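# Move the clothes rail from wall hooks onto the counter

## Task

Lift the clothes rail off both wall hooks and set it lying flat on the counter. Its long axis must be no more than 30° away from parallel with the wall, and its centre must sit between the two hooks and 18 to 28 cm out from the wall. Release it and move the gripper away. It fails if the gripper still holds the rail at the end, or if the rail only stays in place because the robot is supporting it.

## Robot and tools

Robot: one arm with seven revolute joints and a two-finger parallel gripper. Joint order is always: waist, shoulder, upper arm roll, elbow, forearm roll, wrist pitch, wrist roll. Stated ranges in radians: waist -6.283 to 6.283, shoulder -2.059 to 2.094, upper arm roll -6.283 to 6.283, elbow -0.192 to 3.927, forearm roll -6.283 to 6.283, wrist pitch -1.693 to 3.142, wrist roll -6.283 to 6.283. The true end of each joint may differ from the stated one by up to 0.010 rad.

Scene frame: origin on the table top straight below the arm base, +z up, +x forward, +y to the left when facing along +x. Distances in metres. The base may be slightly tilted relative to the table. Gripper: fingers point along its own +z and close along its own y. end_effector_position is the spot between the pads when closed, roughly 2 cm short of the fingertips; closing pushes the tips about 10 mm further along +z. The reported hand position gets less accurate at long reach.

execute_actions, argument actions: a list holding zero or one item. Empty list [] just returns the current state. A wait is {"steps": N}, N from 1 to 300, with no command; it returns when N steps of 1/30 s have passed since the previous result, counting your reply time. A motion is {"rows": [...], "steps": N} with N from 1 to 15 (default 15). Each row is a single list of 8 numbers for the one arm: seven absolute joint target angles in radians (same order and meaning as the Joint positions line, not offsets), then the gripper opening from -1 (closed) to +1 (fully open, 0.084 m pad gap). One row is applied per step; if there are fewer rows than steps the last row is held. Optional pictures (true/false) controls whether camera images are returned. A target more than 0.010 rad beyond a joint's range, and further out than its present angle, gets the whole call rejected with nothing sent. Targets beyond the real end are clipped to it, and the result may note "joint sent to its limit" (possibly about an earlier action); silence does not prove more travel is available.

Motion limits: joint targets move at most 3.14 rad/s, take 0.16 s to accelerate, and all joints are timed to arrive together. Each step the target is kept within 0.623 rad of the measured angle, and if the commanded pose would move the gripper more than 70 mm from where it is, all targets are scaled back. So large moves need several calls. The arm continues toward the last row you sent while you think or wait, until it has nearly stopped or a step is HELD.

Result lines: the state gives end_effector_position (m), end_effector_quat_wxyz, and linear/angular velocities in the scene frame. Joint positions and Joint velocities list the seven joints (rad, rad/s) then the finger pad gap (m, m/s). grip_measured is the measured opening on the -1..1 command scale. "joint command not followed" means the clearance check (which treats the mounting block or post as part of the arm) altered or stopped targets. HELD marks steps where your row was partly or wholly not sent. Joint torques are the drives' total outputs in joint order, with offsets, scale and noise; they are nonzero even in free air. MOTOR HOT warns from 65 °C; at 80 °C an OVER-TEMPERATURE FAULT brakes the arm until it cools. Carrying loads heats motors, even while idle.

Gripping: to hold something, command an opening well below grip_measured; the larger the gap, the firmer the squeeze (about 24 N per pad max for objects up to ~6 cm wide). Sending back the read grip_measured still applies some pressure, weaker for wider parts, which may slip. Snapping shut fast can squeeze too hard and even pop the fingers open. Expect occasional brief tugs on held items or pushes on loose ones.

Torque fault: if contact torque hits a joint's load limit (N m: waist 45.5, shoulder 45.5, upper arm roll 27.3, elbow 27.3, forearm roll 27.3, wrist pitch 18.2, wrist roll 18.2; held weight counts), the arm stops, backs that joint off slightly, pauses 10 s and drops the rest of the call.

zoom_image: camera is "cam_high" or "cam_low"; region is [x0, y0, x1, y1] in that camera's full-image pixels (origin top-left, 672x504 images), at most 504x504. Returns a more detailed crop of the latest image.

Cameras: cam_high is above, at about [0.426, 0.641, 1.122] in the scene frame; cam_low sits low at about [0.298, -0.794, 0.168]. Calibration (intrinsics, distortion, world-to-camera transforms) is supplied and may be off by a couple of degrees and several millimetres.

finished_scene, argument scene: the number of the current scene. It ends the scene permanently and reports whether the goal was met; the rail must already be resting on its own and released.

Avoid: dropping the rail, slamming or striking things, pushing hard against the wall or counter, and letting anything fall off the table, which fails the task. Move smoothly and release fully before leaving.

Each tool is called after ">>>" as a command line: name --argument value for each argument, lists and objects as JSON in quotes; but a table of rows of numbers goes row by row, as --pt "numbers of a row", without its own name.

## Session

>>> execute_actions --actions '[]'

Scene clock: 0.00 s of 4700.00 s.
end_effector_position=(+0.2268, -0.3959, +0.3472) grip_measured=+1.00 end_effector_quat_wxyz=(-0.203, -0.154, +0.948, +0.191) end_effector_velocity=(+0.001, +0.000, -0.000) end_effector_angular_velocity=(+0.001, -0.000, +0.001)
Joint positions: [-1.036  0.566 -0.065  1.584  0.069  1.576  1.481  0.084]
Joint velocities: [ 0.    -0.     0.001 -0.     0.    -0.     0.    -0.   ]
Joint torques (N m, as the arm reports them, + toward a larger angle): no reading
Motor temperatures (°C, as the motors report them): [28 29 27 29 27 29 27]

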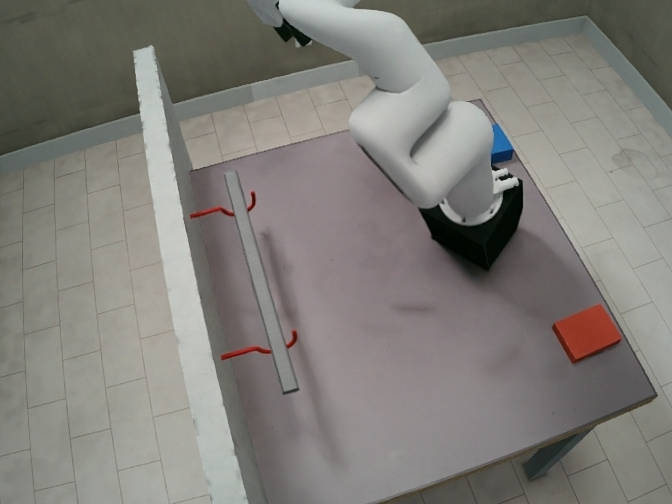

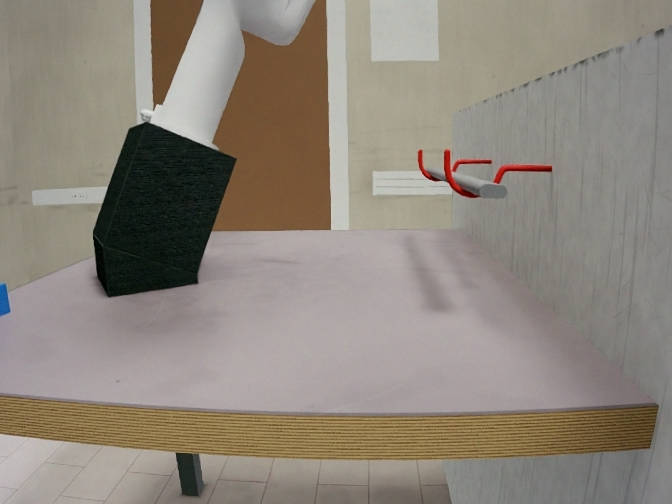

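>>> execute_actions --actions '[{"rows":[[0,0.566,-0.065,1.584,0.069,1.576,1.481,1]]}]' --pictures false

Scene clock: 9.67 s of 4700.00 s.
end_effector_position=(+0.3448, -0.3225, +0.2866) grip_measured=+1.00 end_effector_quat_wxyz=(-0.257, -0.297, +0.894, +0.214) end_effector_velocity=(+0.251, +0.227, -0.147) end_effector_angular_velocity=(+0.260, +0.184, +0.726)
Joint positions: [-0.71   0.566 -0.064  1.584  0.069  1.576  1.481  0.084]
Joint velocities: [ 0.791 -0.     0.002  0.     0.001  0.    -0.001  0.   ]
Joint torques (N m, as the arm reports them, + toward a larger angle): [-13.38 -21.36 -11.75  11.89  -0.81  -0.01  -0.17]
Motor temperatures (°C, as the motors report them): [28 31 28 33 27 29 27]
Steps of this call (steps 1 to 90: nothing new was sent; then 6.17 s passed at rest; steps 91 to 105: all 15 steps of this action). Readings (joint positions):
91: [-1.036 0.566 -0.065 1.584 0.069 1.576 1.481]
92: [-1.034 0.566 -0.065 1.584 0.068 1.576 1.481]
94: [-1.008 0.566 -0.073 1.583 0.068 1.576 1.481]
98: [-0.894 0.566 -0.063 1.584 0.069 1.576 1.481]
105: the state above

>>> execute_actions --actions '[{"steps":30}]'

Scene clock: 20.10 s of 4700.00 s.
end_effector_position=(+0.4114, -0.2413, +0.2443) grip_measured=+1.00 end_effector_quat_wxyz=(-0.311, -0.399, +0.834, +0.221) end_effector_velocity=(+0.000, +0.000, -0.000) end_effector_angular_velocity=(+0.000, +0.000, +0.000)
Joint positions: [-0.399  0.564 -0.128  1.581  0.064  1.582  1.483  0.084]
Joint velocities: [ 0. -0.  0.  0.  0.  0.  0.  0.]
Joint torques (N m, as the arm reports them, + toward a larger angle): [-11.59 -22.2  -11.6   11.33  -1.03   0.24  -0.2 ]
Motor temperatures (°C, as the motors report them): [29 32 29 34 27 29 27]
TORQUE FAULT: the external load on joint 3 (upper arm roll) reached its load limit, and the arm stopped for 10 seconds. The arm's remaining commands of this call were not run. Joint 3 (upper arm roll) moved back by up to 3 degrees. The arm holds there, with its grip as last carried out, and accepts commands again: back off and push less far. The arm stops again, at the same cost, whenever a joint's load reaches its limit.
The stop began at step 13 of this call (marked STOPPED below). From that step on the arm followed nothing that you had sent. Nothing is kept back now, and the robot has no last target.
Steps of this call (steps 1 to 12: the robot went on to your last target; steps 13 to 313: the stop). Readings (joint positions):
1: [-0.684 0.566 -0.064 1.584 0.069 1.576 1.481]
2: [-0.658 0.566 -0.064 1.584 0.069 1.576 1.481]
4: [-0.605 0.566 -0.064 1.584 0.069 1.576 1.481]
8: [-0.500 0.566 -0.064 1.584 0.069 1.576 1.481]
13: [-0.398 0.562 -0.080 1.580 0.062 1.584 1.483] STOPPED
313: the state above

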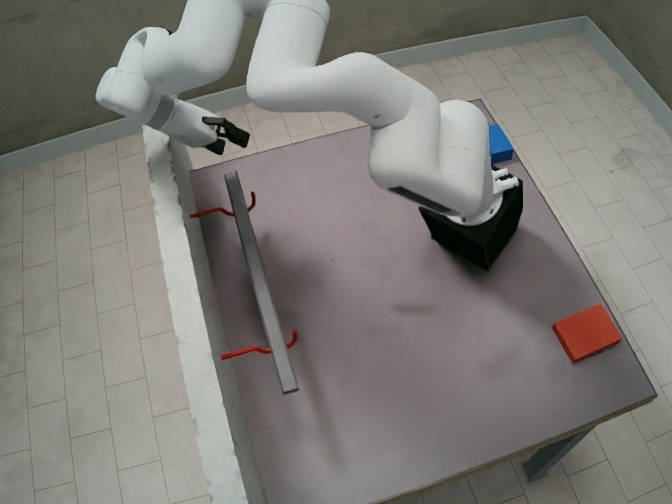

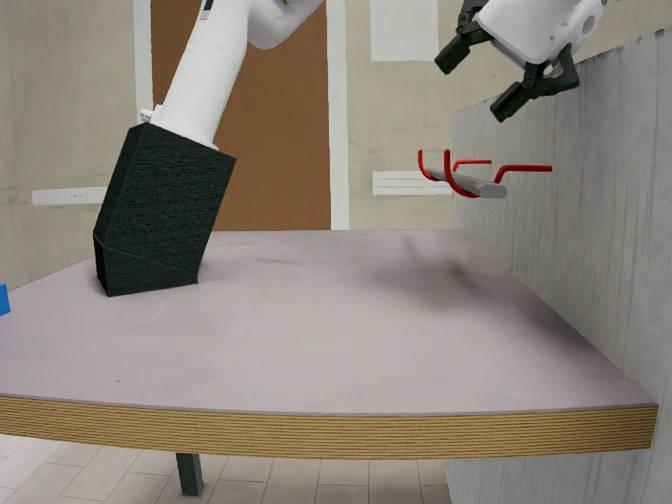

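>>> execute_actions --actions '[{"rows":[[-0.7,0.2,0,1.0,0,0.5,1.481,1]]}]' --pictures false

>>> execute_actions --actions '[{"steps":30}]'

Scene clock: 28.20 s of 4700.00 s.
end_effector_position=(+0.3998, -0.3475, +0.2747) grip_measured=+1.00 end_effector_quat_wxyz=(-0.185, -0.418, +0.886, -0.082) end_effector_velocity=(+0.255, -0.243, +0.165) end_effector_angular_velocity=(-1.279, -1.274, +0.705)
Joint positions: [-0.673  0.233 -0.014  1.055  0.006  0.728  1.481  0.084]
Joint velocities: [-0.27  -0.357  0.168 -0.544 -0.061 -2.124 -0.     0.   ]
Joint torques (N m, as the arm reports them, + toward a larger angle): [ -6.91 -14.15  -9.77  13.73   0.11  -0.55  -0.13]
Motor temperatures (°C, as the motors report them): [29 33 30 35 27 29 27]
Steps of this call (steps 1 to 90: nothing new was sent; then 4.60 s passed at rest; steps 91 to 105: all 15 steps of this action). Readings (joint positions):
91: [-0.399 0.564 -0.128 1.581 0.064 1.582 1.483]
92: [-0.400 0.563 -0.127 1.579 0.064 1.579 1.483]
94: [-0.413 0.545 -0.117 1.549 0.061 1.545 1.483]
98: [-0.519 0.418 -0.076 1.348 0.038 1.318 1.482]
105: the state above

Scene clock: 29.20 s of 4700.00 s.
end_effector_position=(+0.4262, -0.3720, +0.2964) grip_measured=+1.00 end_effector_quat_wxyz=(-0.150, -0.430, +0.872, -0.177) end_effector_velocity=(-0.000, -0.000, +0.000) end_effector_angular_velocity=(-0.000, -0.000, +0.000)
Joint positions: [-0.7    0.2    0.     1.     0.     0.5    1.481  0.084]
Joint velocities: [-0.001 -0.     0.    -0.    -0.    -0.    -0.     0.   ]
Joint torques (N m, as the arm reports them, + toward a larger angle): [ -9.67 -16.49 -10.59  12.54   0.45  -1.27  -0.23]
Motor temperatures (°C, as the motors report them): [29 33 30 35 27 29 27]
Steps of this call (steps 1 to 30: the robot went on to your last target). Readings (joint positions):
1: [-0.681 0.223 -0.009 1.040 0.004 0.664 1.481]
2: [-0.686 0.216 -0.006 1.029 0.003 0.615 1.481]
4: [-0.692 0.208 -0.002 1.016 0.002 0.557 1.481]
8: [-0.697 0.203 0.000 1.004 0.000 0.515 1.481]
30: the state above
The arm was judged still, so your last target was given up. Only a new action makes it travel on or press farther. Fingers that are still opening or closing keep moving.

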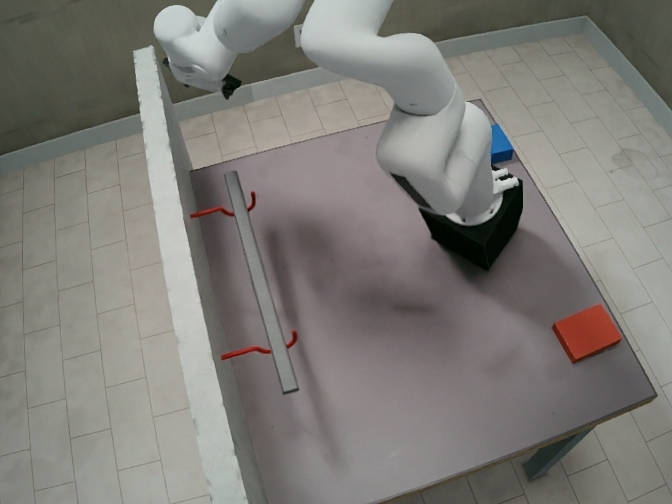

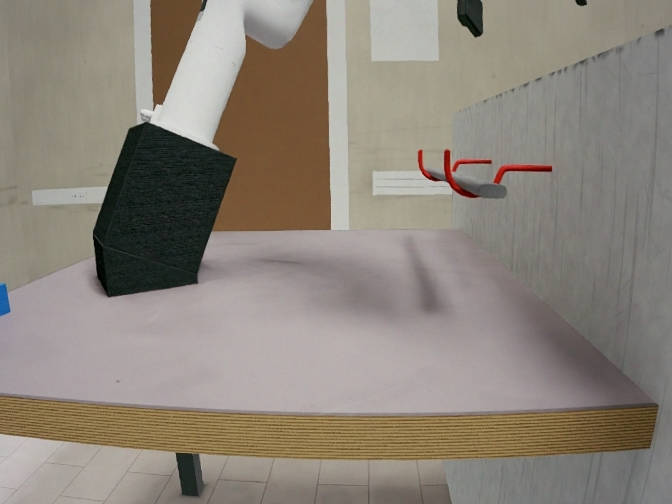

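>>> execute_actions --actions '[{"rows":[[-0.7,-0.1,0,0.7,0,0.65,1.481,1]]}]' --pictures false

>>> execute_actions --actions '[{"steps":20}]' --pictures false

Scene clock: 34.10 s of 4700.00 s.
end_effector_position=(+0.3474, -0.2873, +0.3039) grip_measured=+1.00 end_effector_quat_wxyz=(-0.175, -0.420, +0.884, -0.112) end_effector_velocity=(-0.033, +0.033, -0.004) end_effector_angular_velocity=(+0.043, +0.042, -0.023)
Joint positions: [-0.7   -0.088 -0.     0.712 -0.     0.644  1.481  0.084]
Joint velocities: [ 0.001 -0.102  0.003 -0.108  0.     0.059  0.001 -0.   ]
Joint torques (N m, as the arm reports them, + toward a larger angle): [ -6.7  -11.87  -9.2   13.11   0.12  -1.36  -0.37]
Motor temperatures (°C, as the motors report them): [29 33 30 36 27 30 27]
Steps of this call (steps 1 to 90: nothing new was sent; then 1.40 s passed at rest; steps 91 to 105: all 15 steps of this action). Readings (joint positions):
91: [-0.700 0.200 -0.000 1.000 0.000 0.500 1.481]
92: [-0.700 0.198 0.000 0.998 0.000 0.501 1.481]
94: [-0.700 0.168 0.000 0.967 0.000 0.517 1.481]
98: [-0.700 0.028 -0.000 0.829 0.000 0.585 1.481]
105: the state above

Scene clock: 34.77 s of 4700.00 s.
end_effector_position=(+0.3439, -0.2838, +0.3038) grip_measured=+1.00 end_effector_quat_wxyz=(-0.176, -0.419, +0.884, -0.109) end_effector_velocity=(+0.000, -0.000, +0.000) end_effector_angular_velocity=(-0.001, -0.001, -0.000)
Joint positions: [-0.7   -0.1    0.     0.7    0.     0.65   1.481  0.084]
Joint velocities: [ 0.    -0.001 -0.     0.    -0.    -0.     0.001 -0.   ]
Joint torques (N m, as the arm reports them, + toward a larger angle): [ -6.43 -11.6   -9.24  12.29   0.17  -1.1   -0.4 ]
Motor temperatures (°C, as the motors report them): [29 33 30 36 27 30 27]
Steps of this call (steps 1 to 20: the robot went on to your last target). Readings (joint positions):
1: [-0.700 -0.091 0.000 0.709 -0.000 0.646 1.481]
2: [-0.700 -0.093 0.000 0.707 -0.000 0.647 1.481]
4: [-0.700 -0.096 0.000 0.704 0.000 0.648 1.481]
8: [-0.700 -0.098 0.000 0.701 0.000 0.649 1.481]
20: the state above

>>> execute_actions --actions '[{"rows":[[-0.35,-0.2,0,0.6,0,0.65,1.481,1]]}]' --pictures false

>>> execute_actions --actions '[{"steps":20}]'

Scene clock: 39.93 s of 4700.00 s.
end_effector_position=(+0.3966, -0.1625, +0.2550) grip_measured=+1.00 end_effector_quat_wxyz=(-0.169, -0.560, +0.808, -0.070) end_effector_velocity=(+0.016, +0.085, -0.029) end_effector_angular_velocity=(+0.076, +0.048, +0.195)
Joint positions: [-0.373 -0.193  0.003  0.607 -0.     0.65   1.481  0.084]
Joint velocities: [ 0.249 -0.072 -0.034 -0.074  0.001 -0.001  0.001 -0.   ]
Joint torques (N m, as the arm reports them, + toward a larger angle): [ -9.41 -12.05 -10.76  11.59   0.15  -0.95  -0.4 ]
Motor temperatures (°C, as the motors report them): [29 32 30 37 27 30 27]
Steps of this call (steps 1 to 15: the robot went on to your last target; steps 16 to 90: nothing new was sent; then 1.67 s passed at rest; steps 91 to 105: all 15 steps of this action). Readings (joint positions):
91: [-0.700 -0.100 -0.000 0.700 0.000 0.650 1.481]
92: [-0.698 -0.101 -0.001 0.699 0.000 0.650 1.481]
94: [-0.669 -0.109 -0.005 0.691 0.000 0.650 1.481]
98: [-0.543 -0.144 0.002 0.656 -0.000 0.650 1.481]
105: the state above

Scene clock: 40.60 s of 4700.00 s.
end_effector_position=(+0.3980, -0.1546, +0.2524) grip_measured=+1.00 end_effector_quat_wxyz=(-0.168, -0.568, +0.803, -0.068) end_effector_velocity=(+0.000, +0.001, -0.000) end_effector_angular_velocity=(+0.000, +0.000, +0.002)
Joint positions: [-0.35  -0.2   -0.     0.6    0.     0.65   1.481  0.084]
Joint velocities: [ 0.001 -0.     0.    -0.    -0.    -0.001 -0.001 -0.   ]
Joint torques (N m, as the arm reports them, + toward a larger angle): [ -4.7  -11.8   -7.72  11.33  -0.09  -0.93  -0.32]
Motor temperatures (°C, as the motors report them): [29 32 30 37 27 30 27]
Steps of this call (steps 1 to 20: the robot went on to your last target). Readings (joint positions):
1: [-0.367 -0.195 0.002 0.605 -0.000 0.650 1.481]
2: [-0.362 -0.196 0.000 0.603 -0.000 0.650 1.481]
4: [-0.357 -0.198 -0.001 0.602 0.000 0.650 1.481]
8: [-0.353 -0.199 -0.001 0.601 0.000 0.650 1.481]
20: the state above

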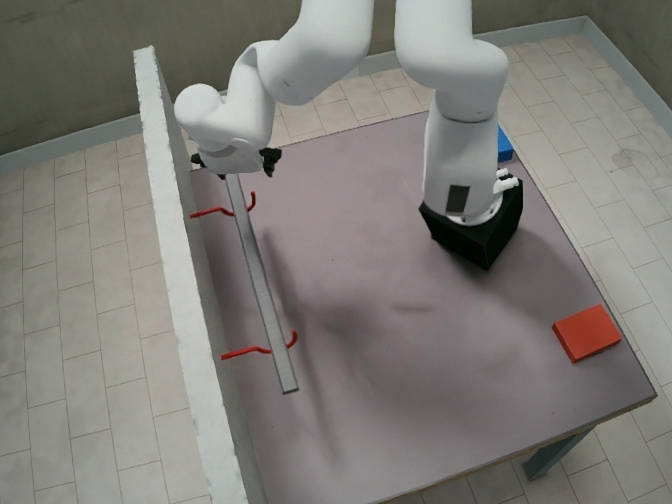

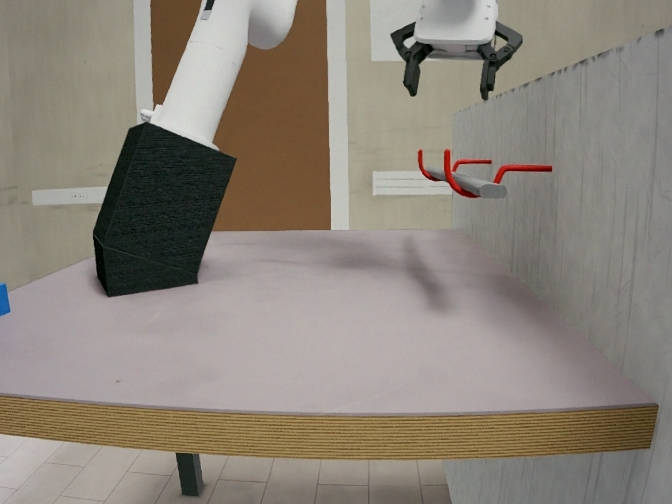

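>>> execute_actions --actions '[{"rows":[[-0.05,-0.25,0,0.55,0,0.65,1.481,1]]}]' --pictures false

>>> execute_actions --actions '[{"steps":20}]'

Scene clock: 51.73 s of 4700.00 s.
end_effector_position=(+0.4138, -0.0455, +0.2182) grip_measured=+1.00 end_effector_quat_wxyz=(+0.158, +0.678, -0.717, +0.033) end_effector_velocity=(-0.001, +0.031, -0.007) end_effector_angular_velocity=(+0.033, +0.013, +0.066)
Joint positions: [-0.063 -0.248  0.001  0.552 -0.     0.65   1.481  0.084]
Joint velocities: [ 0.11  -0.02  -0.034 -0.019  0.001 -0.001  0.002 -0.   ]
Joint torques (N m, as the arm reports them, + toward a larger angle): [ -3.94 -11.74  -6.44  10.5   -0.1   -0.85  -0.23]
Motor temperatures (°C, as the motors report them): [28 32 30 37 27 30 27]
Steps of this call (steps 1 to 15: the robot went on to your last target; steps 16 to 90: nothing new was sent; then 7.63 s passed at rest; steps 91 to 105: all 15 steps of this action). Readings (joint positions):
91: [-0.350 -0.200 -0.000 0.600 0.000 0.650 1.481]
92: [-0.348 -0.200 -0.001 0.600 0.000 0.650 1.481]
94: [-0.318 -0.205 -0.005 0.595 0.000 0.650 1.481]
98: [-0.185 -0.227 0.002 0.573 -0.000 0.650 1.481]
105: the state above

Scene clock: 52.40 s of 4700.00 s.
end_effector_position=(+0.4138, -0.0410, +0.2171) grip_measured=+1.00 end_effector_quat_wxyz=(+0.158, +0.682, -0.713, +0.031) end_effector_velocity=(-0.000, +0.000, -0.000) end_effector_angular_velocity=(-0.000, -0.000, -0.001)
Joint positions: [-0.05  -0.25  -0.     0.55   0.     0.65   1.481  0.084]
Joint velocities: [-0.    -0.     0.001 -0.     0.     0.     0.002 -0.   ]
Joint torques (N m, as the arm reports them, + toward a larger angle): [ -2.67 -11.77  -6.03  10.72  -0.01  -0.65  -0.25]
Motor temperatures (°C, as the motors report them): [28 32 30 37 27 30 27]
Steps of this call (steps 1 to 20: the robot went on to your last target). Readings (joint positions):
1: [-0.059 -0.248 -0.000 0.551 0.000 0.650 1.481]
2: [-0.057 -0.249 -0.001 0.551 0.000 0.650 1.481]
4: [-0.054 -0.249 -0.001 0.551 0.000 0.650 1.481]
8: [-0.052 -0.250 -0.001 0.550 0.000 0.650 1.481]
20: the state above

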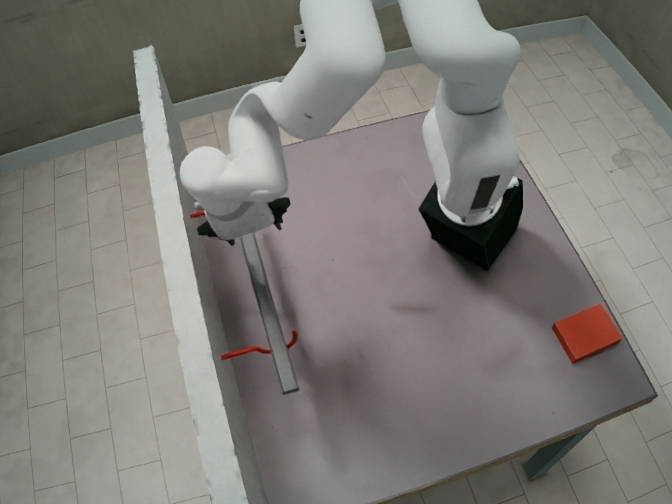

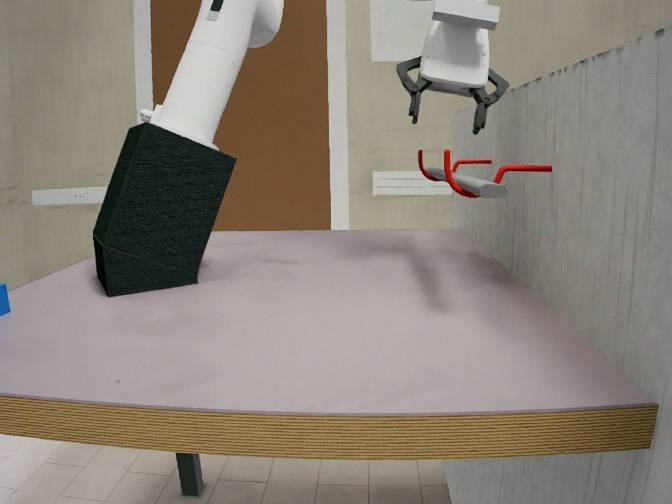

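>>> execute_actions --actions '[{"rows":[[0.0,-0.25,0,0.40,0,0.35,1.481,1]]}]' --pictures false

>>> execute_actions --actions '[{"steps":15}]' --pictures false

Scene clock: 57.50 s of 4700.00 s.
end_effector_position=(+0.4118, -0.0286, +0.1902) grip_measured=+1.00 end_effector_quat_wxyz=(+0.109, +0.708, -0.693, +0.081) end_effector_velocity=(+0.004, +0.003, -0.003) end_effector_angular_velocity=(+0.000, -0.050, +0.025)
Joint positions: [-0.001 -0.25  -0.     0.405  0.     0.359  1.481  0.084]
Joint velocities: [ 0.012 -0.003 -0.001 -0.035  0.    -0.087 -0.001  0.   ]
Joint torques (N m, as the arm reports them, + toward a larger angle): [ -2.35 -11.43  -5.2    9.5    0.27  -0.87  -0.26]
Motor temperatures (°C, as the motors report them): [28 31 29 36 27 30 27]
Steps of this call (steps 1 to 15: the robot went on to your last target; steps 16 to 90: nothing new was sent; then 1.60 s passed at rest; steps 91 to 105: all 15 steps of this action). Readings (joint positions):
91: [-0.050 -0.250 -0.000 0.550 -0.000 0.650 1.481]
92: [-0.050 -0.250 -0.000 0.549 0.000 0.647 1.481]
94: [-0.045 -0.251 -0.001 0.534 0.000 0.613 1.481]
98: [-0.015 -0.250 0.001 0.445 -0.000 0.445 1.481]
105: the state above

Scene clock: 58.00 s of 4700.00 s.
end_effector_position=(+0.4112, -0.0282, +0.1894) grip_measured=+1.00 end_effector_quat_wxyz=(+0.107, +0.709, -0.692, +0.082) end_effector_velocity=(-0.000, +0.000, -0.000) end_effector_angular_velocity=(+0.000, +0.001, +0.002)
Joint positions: [-0.    -0.25  -0.     0.4    0.     0.35   1.481  0.084]
Joint velocities: [ 0.001  0.     0.    -0.001 -0.    -0.001 -0.002  0.   ]
Joint torques (N m, as the arm reports them, + toward a larger angle): [ -2.49 -11.15  -5.18   9.3    0.32  -1.05  -0.25]
Motor temperatures (°C, as the motors report them): [28 31 29 36 27 30 27]
Steps of this call (steps 1 to 15: the robot went on to your last target). Readings (joint positions):
1: [-0.001 -0.250 -0.000 0.404 0.000 0.356 1.481]
2: [-0.001 -0.250 -0.000 0.403 0.000 0.354 1.481]
4: [-0.001 -0.250 -0.000 0.402 0.000 0.352 1.481]
8: [-0.000 -0.250 -0.000 0.401 0.000 0.351 1.481]
15: the state above
The arm was judged still, so your last target was given up. Only a new action makes it travel on or press farther. Fingers that are still opening or closing keep moving.

>>> execute_actions --actions '[{"rows":[[0.0,-0.25,0,0.25,0,0.20,1.481,1]]}]' --pictures false

>>> execute_actions --actions '[{"steps":15}]'

Scene clock: 64.00 s of 4700.00 s.
end_effector_position=(+0.3659, -0.0317, +0.1666) grip_measured=+1.00 end_effector_quat_wxyz=(+0.107, +0.709, -0.692, +0.082) end_effector_velocity=(-0.011, -0.001, -0.004) end_effector_angular_velocity=(+0.000, +0.003, -0.001)
Joint positions: [-0.    -0.25  -0.     0.254  0.     0.203  1.481  0.084]
Joint velocities: [-0.     0.    -0.001 -0.03   0.    -0.027 -0.    -0.   ]
Joint torques (N m, as the arm reports them, + toward a larger angle): [ -1.74 -10.11  -4.45   7.91   0.39  -1.13  -0.32]
Motor temperatures (°C, as the motors report them): [28 31 29 36 27 30 27]
Steps of this call (steps 1 to 90: nothing new was sent; then 2.50 s passed at rest; steps 91 to 105: all 15 steps of this action). Readings (joint positions):
91: [-0.000 -0.250 0.000 0.400 0.000 0.350 1.481]
92: [0.000 -0.250 0.000 0.398 0.000 0.347 1.481]
94: [-0.000 -0.251 0.000 0.371 0.000 0.313 1.481]
98: [0.000 -0.248 0.000 0.273 -0.000 0.232 1.481]
105: the state above

Scene clock: 64.50 s of 4700.00 s.
end_effector_position=(+0.3643, -0.0317, +0.1659) grip_measured=+1.00 end_effector_quat_wxyz=(+0.107, +0.709, -0.692, +0.082) end_effector_velocity=(-0.000, +0.000, -0.000) end_effector_angular_velocity=(+0.000, +0.001, +0.003)
Joint positions: [-0.    -0.25   0.     0.25   0.     0.2    1.481  0.084]
Joint velocities: [ 0.001  0.    -0.    -0.001  0.    -0.    -0.002 -0.   ]
Joint torques (N m, as the arm reports them, + toward a larger angle): [-1.97 -9.63 -4.5   7.83  0.45 -1.06 -0.24]
Motor temperatures (°C, as the motors report them): [28 31 29 36 27 30 27]
Steps of this call (steps 1 to 15: the robot went on to your last target). Readings (joint positions):
1: [-0.000 -0.250 -0.000 0.253 0.000 0.202 1.481]
2: [-0.000 -0.250 0.000 0.252 0.000 0.201 1.481]
4: [0.000 -0.250 0.000 0.251 0.000 0.201 1.481]
8: [0.000 -0.250 0.000 0.250 0.000 0.200 1.481]
15: the state above
The arm was judged still, so your last target was given up. Only a new action makes it travel on or press farther. Fingers that are still opening or closing keep moving.

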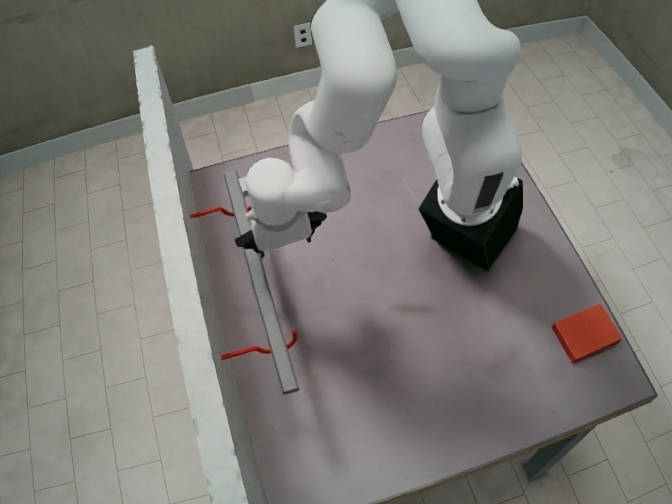

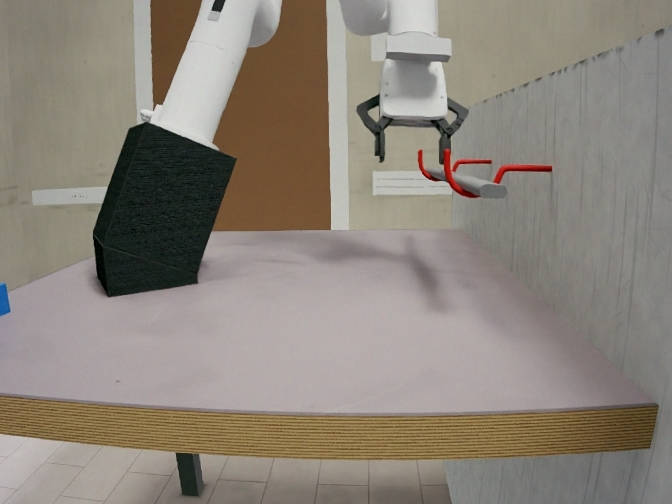

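>>> execute_actions --actions '[{"rows":[[0.0,-0.25,0,0.40,0,0.35,1.481,1]]}]' --pictures false

>>> execute_actions --actions '[{"rows":[[0.0,-0.06,0,0.495,0,0.255,1.481,1]]}]'

Scene clock: 74.87 s of 4700.00 s.
end_effector_position=(+0.4096, -0.0283, +0.1885) grip_measured=+1.00 end_effector_quat_wxyz=(+0.108, +0.709, -0.692, +0.081) end_effector_velocity=(+0.009, +0.001, +0.006) end_effector_angular_velocity=(-0.000, -0.002, -0.000)
Joint positions: [ 0.    -0.25   0.     0.396 -0.     0.347  1.481  0.084]
Joint velocities: [ 0.    -0.    -0.001  0.03   0.     0.028 -0.001  0.   ]
Joint torques (N m, as the arm reports them, + toward a larger angle): [ -2.18 -11.18  -5.18   9.4    0.26  -0.85  -0.12]
Motor temperatures (°C, as the motors report them): [28 31 29 35 27 30 27]
Steps of this call (steps 1 to 90: nothing new was sent; then 6.87 s passed at rest; steps 91 to 105: all 15 steps of this action). Readings (joint positions):
91: [0.000 -0.250 -0.000 0.250 0.000 0.200 1.481]
92: [-0.000 -0.250 -0.000 0.252 -0.000 0.203 1.481]
94: [0.000 -0.249 -0.000 0.279 -0.000 0.237 1.481]
98: [0.000 -0.251 0.000 0.377 0.000 0.318 1.481]
105: the state above

Scene clock: 75.37 s of 4700.00 s.
end_effector_position=(+0.4343, -0.0388, +0.1565) grip_measured=+1.00 end_effector_quat_wxyz=(+0.107, +0.709, -0.692, +0.082) end_effector_velocity=(+0.007, -0.002, -0.005) end_effector_angular_velocity=(-0.001, -0.008, +0.001)
Joint positions: [-0.    -0.064 -0.     0.493  0.     0.257  1.481  0.084]
Joint velocities: [-0.001  0.032 -0.     0.02   0.    -0.02   0.     0.   ]
Joint torques (N m, as the arm reports them, + toward a larger angle): [ -3.52 -13.63  -5.49   8.18   0.36  -1.1   -0.2 ]
Motor temperatures (°C, as the motors report them): [28 31 29 34 27 30 27]
Steps of this call (steps 1 to 15: all 15 steps of this action). Readings (joint positions):
1: [0.000 -0.250 0.000 0.397 -0.000 0.348 1.481]
2: [-0.000 -0.248 -0.000 0.399 -0.000 0.347 1.481]
4: [-0.000 -0.218 -0.000 0.416 -0.000 0.331 1.481]
8: [0.000 -0.100 0.000 0.474 -0.000 0.277 1.481]
15: the state above

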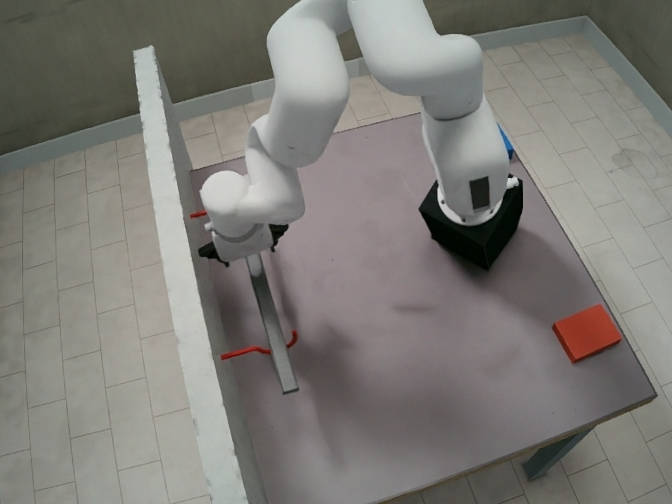

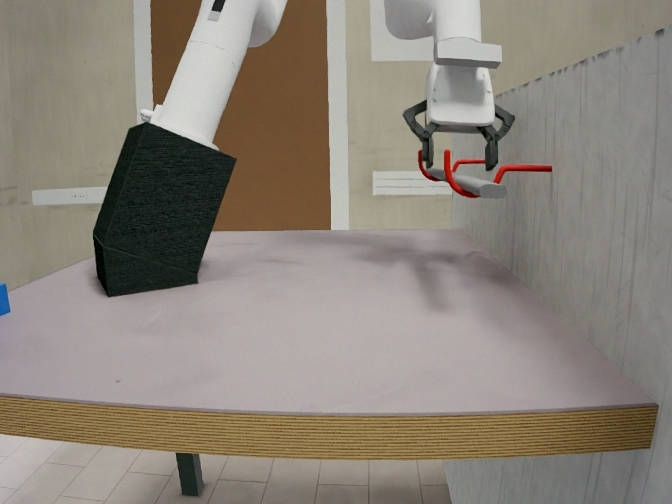

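>>> execute_actions --actions '[{"rows":[[0.0,-0.005,0,0.455,0,0.16,1.481,1]]}]'

Scene clock: 80.27 s of 4700.00 s.
end_effector_position=(+0.4192, -0.0435, +0.1362) grip_measured=+1.00 end_effector_quat_wxyz=(+0.107, +0.709, -0.692, +0.082) end_effector_velocity=(-0.004, -0.001, -0.003) end_effector_angular_velocity=(+0.000, +0.003, -0.001)
Joint positions: [-0.    -0.006 -0.     0.456  0.     0.161  1.481  0.084]
Joint velocities: [ 0.     0.008  0.    -0.009 -0.    -0.014  0.    -0.   ]
Joint torques (N m, as the arm reports them, + toward a larger angle): [ -3.35 -13.24  -5.7    7.55   0.33  -0.95  -0.37]
Motor temperatures (°C, as the motors report them): [28 31 29 34 27 30 27]
Steps of this call (steps 1 to 15: the robot went on to your last target; steps 16 to 90: nothing new was sent; then 1.40 s passed at rest; steps 91 to 105: all 15 steps of this action). Readings (joint positions):
91: [-0.000 -0.060 -0.000 0.495 0.000 0.255 1.481]
92: [-0.000 -0.059 -0.000 0.494 -0.000 0.252 1.481]
94: [-0.000 -0.044 -0.000 0.485 0.000 0.222 1.481]
98: [0.000 -0.012 0.000 0.458 -0.000 0.177 1.481]
105: the state above

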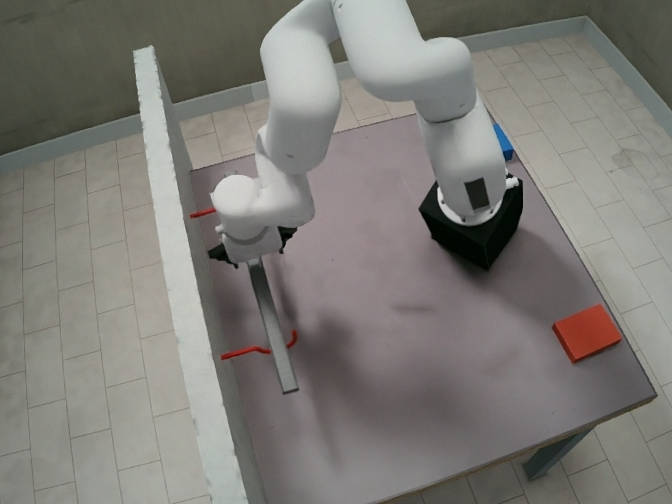

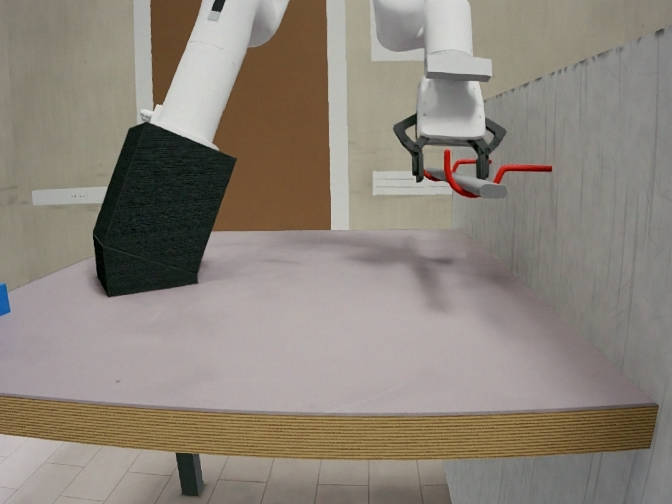

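Close.

>>> execute_actions --actions '[{"rows":[[0.0,-0.005,0,0.455,0,0.16,1.481,-1]]}]' --pictures false

Scene clock: 83.20 s of 4700.00 s.
end_effector_position=(+0.4195, -0.0435, +0.1361) grip_measured=-0.36 end_effector_quat_wxyz=(+0.107, +0.709, -0.692, +0.082) end_effector_velocity=(-0.001, +0.000, -0.000) end_effector_angular_velocity=(+0.000, +0.002, +0.001)
Joint positions: [ 0.    -0.005  0.     0.456  0.     0.159  1.481  0.028]
Joint velocities: [-0.     0.     0.    -0.001 -0.     0.001 -0.001 -0.   ]
Joint torques (N m, as the arm reports them, + toward a larger angle): [ -3.77 -12.21  -5.79   5.52   0.49  -0.38  -0.4 ]
Motor temperatures (°C, as the motors report them): [28 31 29 34 27 30 27]
Steps of this call (steps 1 to 15: the robot went on to your last target; steps 16 to 73: nothing new was sent; steps 74 to 88: all 15 steps of this action). Readings (joint positions):
74: [0.000 -0.005 0.000 0.455 0.000 0.160 1.481]
75: [-0.000 -0.005 -0.000 0.455 -0.000 0.160 1.481]
77: [-0.000 -0.005 -0.000 0.455 0.000 0.160 1.481]
81: [0.000 -0.005 0.000 0.456 0.000 0.159 1.481]
88: the state above

>>> execute_actions --actions '[{"rows":[[0.0,-0.32,0,0.44,0,0.46,1.481,-1]]}]' --pictures false

>>> execute_actions --actions '[{"steps":10}]'

Scene clock: 86.90 s of 4700.00 s.
end_effector_position=(+0.4213, -0.0227, +0.2114) grip_measured=-0.36 end_effector_quat_wxyz=(+0.109, +0.709, -0.692, +0.080) end_effector_velocity=(-0.013, +0.005, +0.014) end_effector_angular_velocity=(+0.003, +0.032, -0.011)
Joint positions: [ 0.    -0.31   0.     0.438 -0.     0.452  1.481  0.028]
Joint velocities: [ 0.001 -0.073  0.    -0.013  0.001  0.094  0.002  0.   ]
Joint torques (N m, as the arm reports them, + toward a larger angle): [ -2.68 -10.94  -5.58  11.13   0.14  -1.37  -0.25]
Motor temperatures (°C, as the motors report them): [28 31 29 33 27 30 27]
Steps of this call (steps 1 to 15: the robot went on to your last target; steps 16 to 90: nothing new was sent; then 0.20 s passed at rest; steps 91 to 105: all 15 steps of this action). Readings (joint positions):
91: [0.000 -0.005 0.000 0.455 -0.000 0.160 1.481]
92: [-0.000 -0.007 -0.000 0.455 -0.000 0.162 1.481]
94: [-0.000 -0.036 -0.000 0.450 0.000 0.196 1.481]
98: [0.000 -0.209 0.000 0.440 -0.000 0.358 1.481]
105: the state above

Scene clock: 87.23 s of 4700.00 s.
end_effector_position=(+0.4225, -0.0219, +0.2145) grip_measured=-0.36 end_effector_quat_wxyz=(+0.108, +0.709, -0.692, +0.081) end_effector_velocity=(+0.001, +0.001, +0.002) end_effector_angular_velocity=(+0.000, -0.005, +0.001)
Joint positions: [ 0.    -0.319  0.     0.44  -0.     0.46   1.481  0.028]
Joint velocities: [ 0.    -0.007  0.001  0.001  0.001  0.003  0.001  0.   ]
Joint torques (N m, as the arm reports them, + toward a larger angle): [ -2.28 -11.67  -5.63  11.1    0.21  -1.28  -0.22]
Motor temperatures (°C, as the motors report them): [28 31 29 33 27 30 27]
Steps of this call (steps 1 to 10: the robot went on to your last target). Readings (joint positions):
1: [0.000 -0.312 0.000 0.438 -0.000 0.454 1.481]
2: [0.000 -0.313 0.000 0.438 -0.000 0.456 1.481]
4: [0.000 -0.316 0.000 0.439 -0.000 0.458 1.481]
8: [0.000 -0.318 0.000 0.440 -0.000 0.459 1.481]
10: the state above

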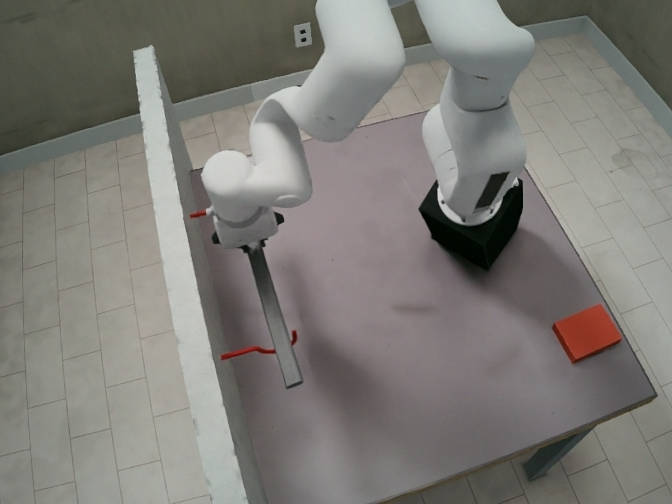

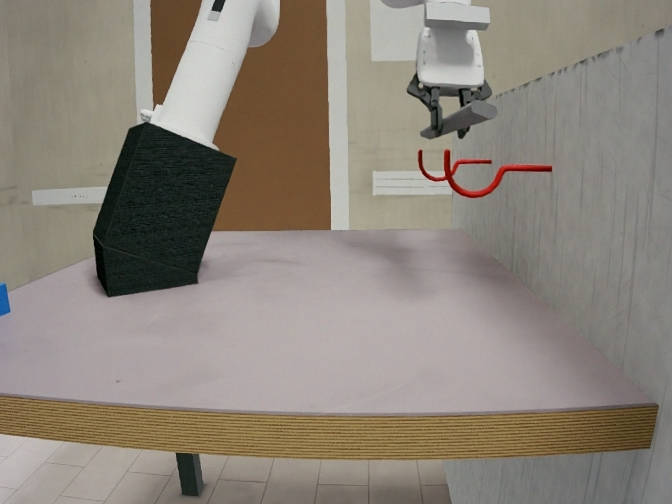

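>>> execute_actions --actions '[{"rows":[[0.0,-0.63,0,-0.04,0,0.29,1.481,-1]]}]' --pictures false

>>> execute_actions --actions '[{"steps":15}]'

Scene clock: 93.03 s of 4700.00 s.
end_effector_position=(+0.2912, -0.0212, +0.1874) grip_measured=-0.36 end_effector_quat_wxyz=(+0.109, +0.709, -0.692, +0.079) end_effector_velocity=(-0.147, -0.002, -0.040) end_effector_angular_velocity=(+0.001, +0.020, -0.006)
Joint positions: [-0.    -0.602 -0.    -0.001 -0.     0.307  1.481  0.028]
Joint velocities: [-0.    -0.288  0.001 -0.47   0.    -0.161  0.    -0.   ]
Joint torques (N m, as the arm reports them, + toward a larger angle): [-0.01 -5.69 -3.06 14.29  0.22 -2.03 -0.33]
Motor temperatures (°C, as the motors report them): [28 31 29 34 27 30 27]
Steps of this call (steps 1 to 30: the robot went on to your last target; steps 31 to 100: nothing new was sent; then 1.97 s passed at rest; steps 101 to 115: all 15 steps of this action). Readings (joint positions):
101: [0.000 -0.320 -0.000 0.440 0.000 0.460 1.481]
102: [0.000 -0.321 0.000 0.438 0.000 0.459 1.481]
104: [0.000 -0.342 0.000 0.409 0.000 0.446 1.481]
108: [-0.000 -0.446 -0.000 0.243 -0.000 0.391 1.481]
115: the state above

Scene clock: 93.53 s of 4700.00 s.
end_effector_position=(+0.2812, -0.0212, +0.1851) grip_measured=-0.36 end_effector_quat_wxyz=(+0.107, +0.709, -0.692, +0.082) end_effector_velocity=(-0.002, -0.000, -0.001) end_effector_angular_velocity=(+0.000, +0.002, -0.001)
Joint positions: [ 0.    -0.63   0.    -0.039  0.     0.29   1.481  0.028]
Joint velocities: [-0.    -0.003 -0.    -0.006 -0.    -0.     0.    -0.   ]
Joint torques (N m, as the arm reports them, + toward a larger angle): [ 0.29 -4.68 -2.58  9.42  0.52 -1.21 -0.2 ]
Motor temperatures (°C, as the motors report them): [28 31 29 34 27 30 27]
Steps of this call (steps 1 to 15: the robot went on to your last target). Readings (joint positions):
1: [-0.000 -0.610 -0.000 -0.013 -0.000 0.303 1.481]
2: [-0.000 -0.616 -0.000 -0.020 -0.000 0.299 1.481]
4: [-0.000 -0.623 -0.000 -0.027 -0.000 0.294 1.481]
8: [0.000 -0.628 -0.000 -0.035 0.000 0.291 1.481]
15: the state above

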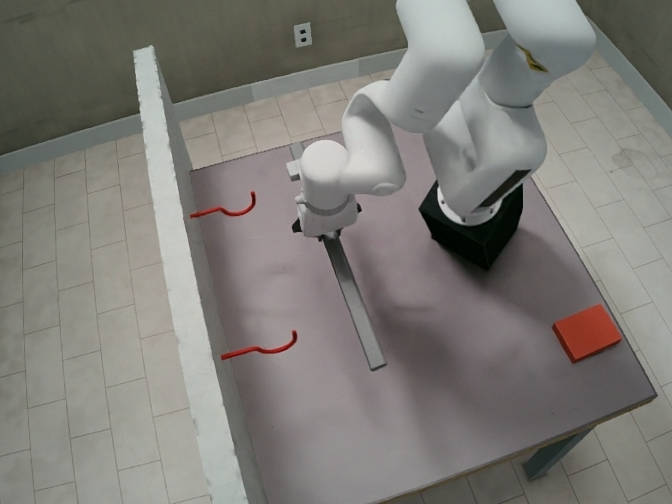

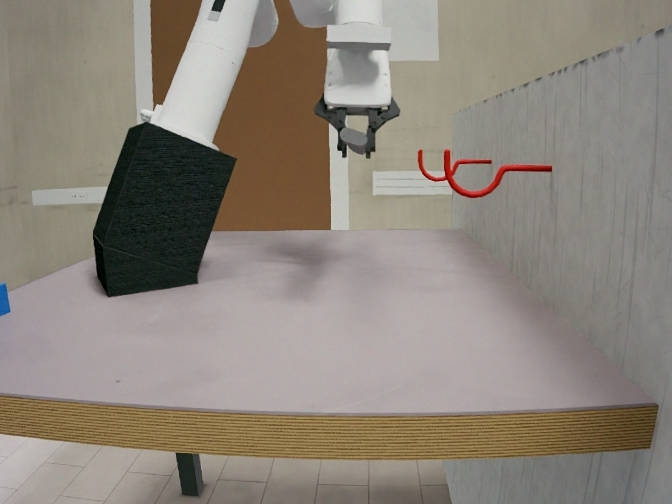

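>>> execute_actions --actions '[{"rows":[[0.0,-0.33,0,-0.04,0,-0.01,1.481,-1]]}]' --pictures false

>>> execute_actions --actions '[{"steps":15}]'

Scene clock: 99.67 s of 4700.00 s.
end_effector_position=(+0.2709, -0.0301, +0.1504) grip_measured=-0.67 end_effector_quat_wxyz=(+0.108, +0.709, -0.692, +0.082) end_effector_velocity=(+0.004, -0.002, -0.006) end_effector_angular_velocity=(-0.002, -0.024, +0.005)
Joint positions: [ 0.    -0.338  0.    -0.04  -0.    -0.001  1.481  0.015]
Joint velocities: [-0.001  0.069 -0.001  0.005  0.    -0.089 -0.001 -0.   ]
Joint torques (N m, as the arm reports them, + toward a larger angle): [-0.9  -6.95 -3.05  5.72  0.83 -1.16 -0.12]
Motor temperatures (°C, as the motors report them): [28 31 28 34 27 30 27]
Steps of this call (steps 1 to 15: the robot went on to your last target; steps 16 to 90: nothing new was sent; then 2.63 s passed at rest; steps 91 to 105: all 15 steps of this action). Readings (joint positions):
91: [-0.000 -0.630 0.000 -0.040 -0.000 0.290 1.481]
92: [-0.000 -0.628 -0.000 -0.040 -0.000 0.287 1.481]
94: [-0.000 -0.598 -0.000 -0.039 0.000 0.253 1.481]
98: [-0.000 -0.422 -0.000 -0.039 0.000 0.085 1.481]
105: the state above

Scene clock: 100.17 s of 4700.00 s.
end_effector_position=(+0.2707, -0.0304, +0.1495) grip_measured=-0.67 end_effector_quat_wxyz=(+0.107, +0.709, -0.692, +0.082) end_effector_velocity=(-0.000, +0.000, -0.000) end_effector_angular_velocity=(+0.000, +0.001, +0.002)
Joint positions: [-0.    -0.33  -0.    -0.04   0.    -0.01   1.481  0.015]
Joint velocities: [ 0.     0.002  0.    -0.     0.    -0.001 -0.001  0.   ]
Joint torques (N m, as the arm reports them, + toward a larger angle): [-0.63 -6.91 -3.14  5.67  0.68 -1.15 -0.1 ]
Motor temperatures (°C, as the motors report them): [28 31 28 34 27 30 27]
Steps of this call (steps 1 to 15: the robot went on to your last target). Readings (joint positions):
1: [0.000 -0.336 0.000 -0.040 -0.000 -0.004 1.481]
2: [0.000 -0.335 0.000 -0.040 -0.000 -0.005 1.481]
4: [0.000 -0.333 0.000 -0.040 -0.000 -0.008 1.481]
8: [-0.000 -0.331 -0.000 -0.040 0.000 -0.009 1.481]
15: the state above
The arm was judged still, so your last target was given up. Only a new action makes it travel on or press farther. Fingers that are still opening or closing keep moving.

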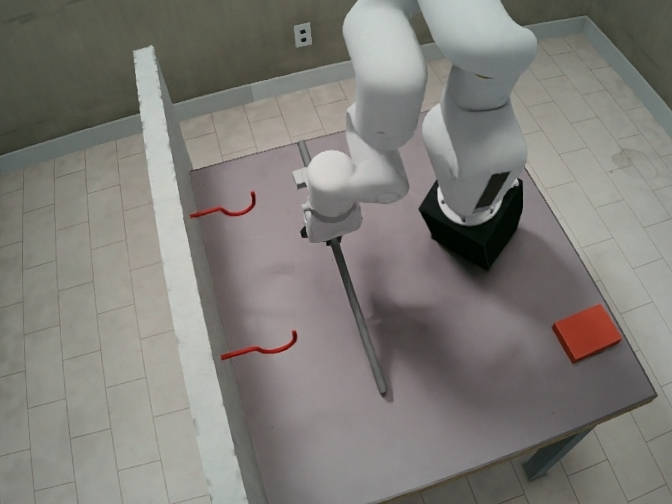

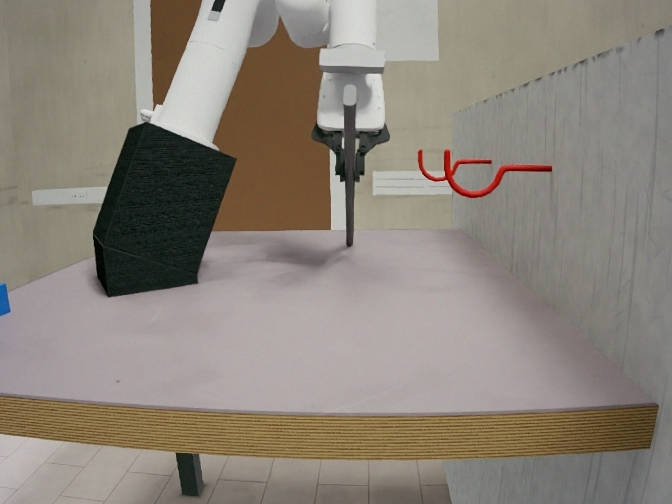

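>>> execute_actions --actions '[{"rows":[[0.0,0.07,0,-0.04,0,-0.41,1.481,-1]]}]' --pictures false

>>> execute_actions --actions '[{"steps":15}]'

Scene clock: 104.60 s of 4700.00 s.
end_effector_position=(+0.2418, -0.0393, +0.1105) grip_measured=-0.67 end_effector_quat_wxyz=(+0.108, +0.709, -0.692, +0.081) end_effector_velocity=(+0.004, -0.002, -0.008) end_effector_angular_velocity=(-0.002, -0.042, +0.014)
Joint positions: [ 0.     0.056  0.    -0.04  -0.    -0.395  1.481  0.015]
Joint velocities: [ 0.     0.116  0.     0.011 -0.    -0.149 -0.002 -0.   ]
Joint torques (N m, as the arm reports them, + toward a larger angle): [-2.21 -9.04 -3.91  0.74  1.2  -0.99 -0.29]
Motor temperatures (°C, as the motors report them): [28 31 28 33 27 30 27]
Steps of this call (steps 1 to 90: nothing new was sent; then 0.93 s passed at rest; steps 91 to 105: all 15 steps of this action). Readings (joint positions):
91: [-0.000 -0.330 -0.000 -0.040 -0.000 -0.010 1.481]
92: [-0.000 -0.328 -0.000 -0.040 -0.000 -0.013 1.481]
94: [-0.000 -0.298 -0.000 -0.039 -0.000 -0.047 1.481]
98: [0.000 -0.089 0.000 -0.039 0.000 -0.251 1.481]
105: the state above

Scene clock: 105.10 s of 4700.00 s.
end_effector_position=(+0.2411, -0.0396, +0.1095) grip_measured=-0.67 end_effector_quat_wxyz=(+0.107, +0.709, -0.692, +0.082) end_effector_velocity=(-0.001, -0.000, -0.000) end_effector_angular_velocity=(+0.000, +0.001, +0.000)
Joint positions: [-0.     0.07  -0.    -0.04   0.    -0.41   1.481  0.015]
Joint velocities: [-0.     0.003  0.    -0.     0.    -0.002 -0.001 -0.   ]
Joint torques (N m, as the arm reports them, + toward a larger angle): [-1.82 -8.51 -3.88  0.61  0.92 -1.09 -0.29]
Motor temperatures (°C, as the motors report them): [28 31 28 33 27 30 27]
Steps of this call (steps 1 to 15: the robot went on to your last target). Readings (joint positions):
1: [0.000 0.060 0.000 -0.040 -0.000 -0.400 1.481]
2: [0.000 0.062 0.000 -0.040 -0.000 -0.403 1.481]
4: [0.000 0.065 0.000 -0.040 -0.000 -0.406 1.481]
8: [-0.000 0.068 -0.000 -0.040 -0.000 -0.409 1.481]
15: the state above

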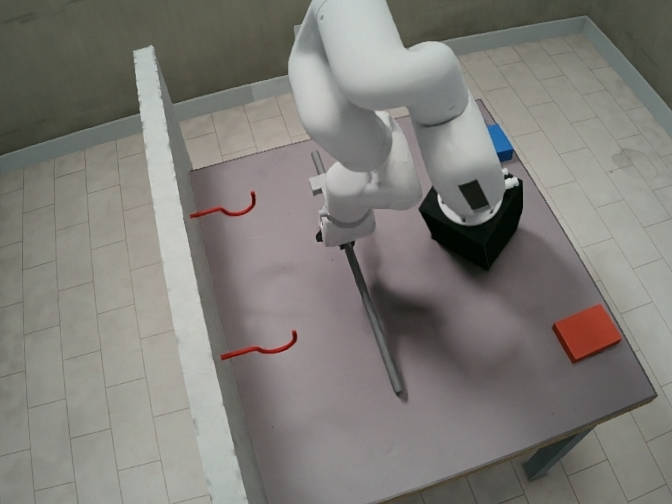

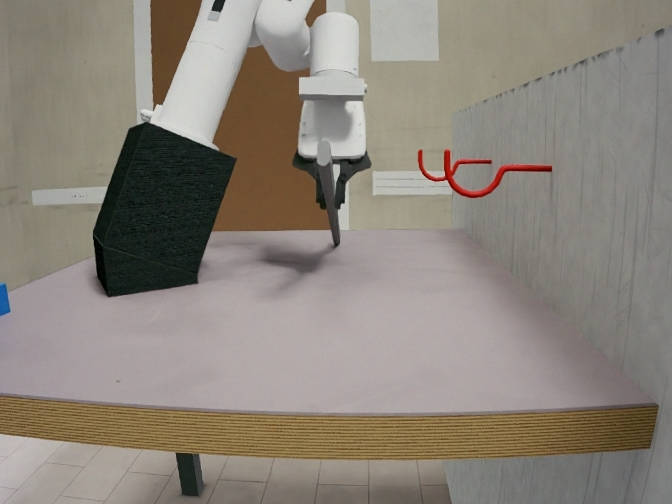

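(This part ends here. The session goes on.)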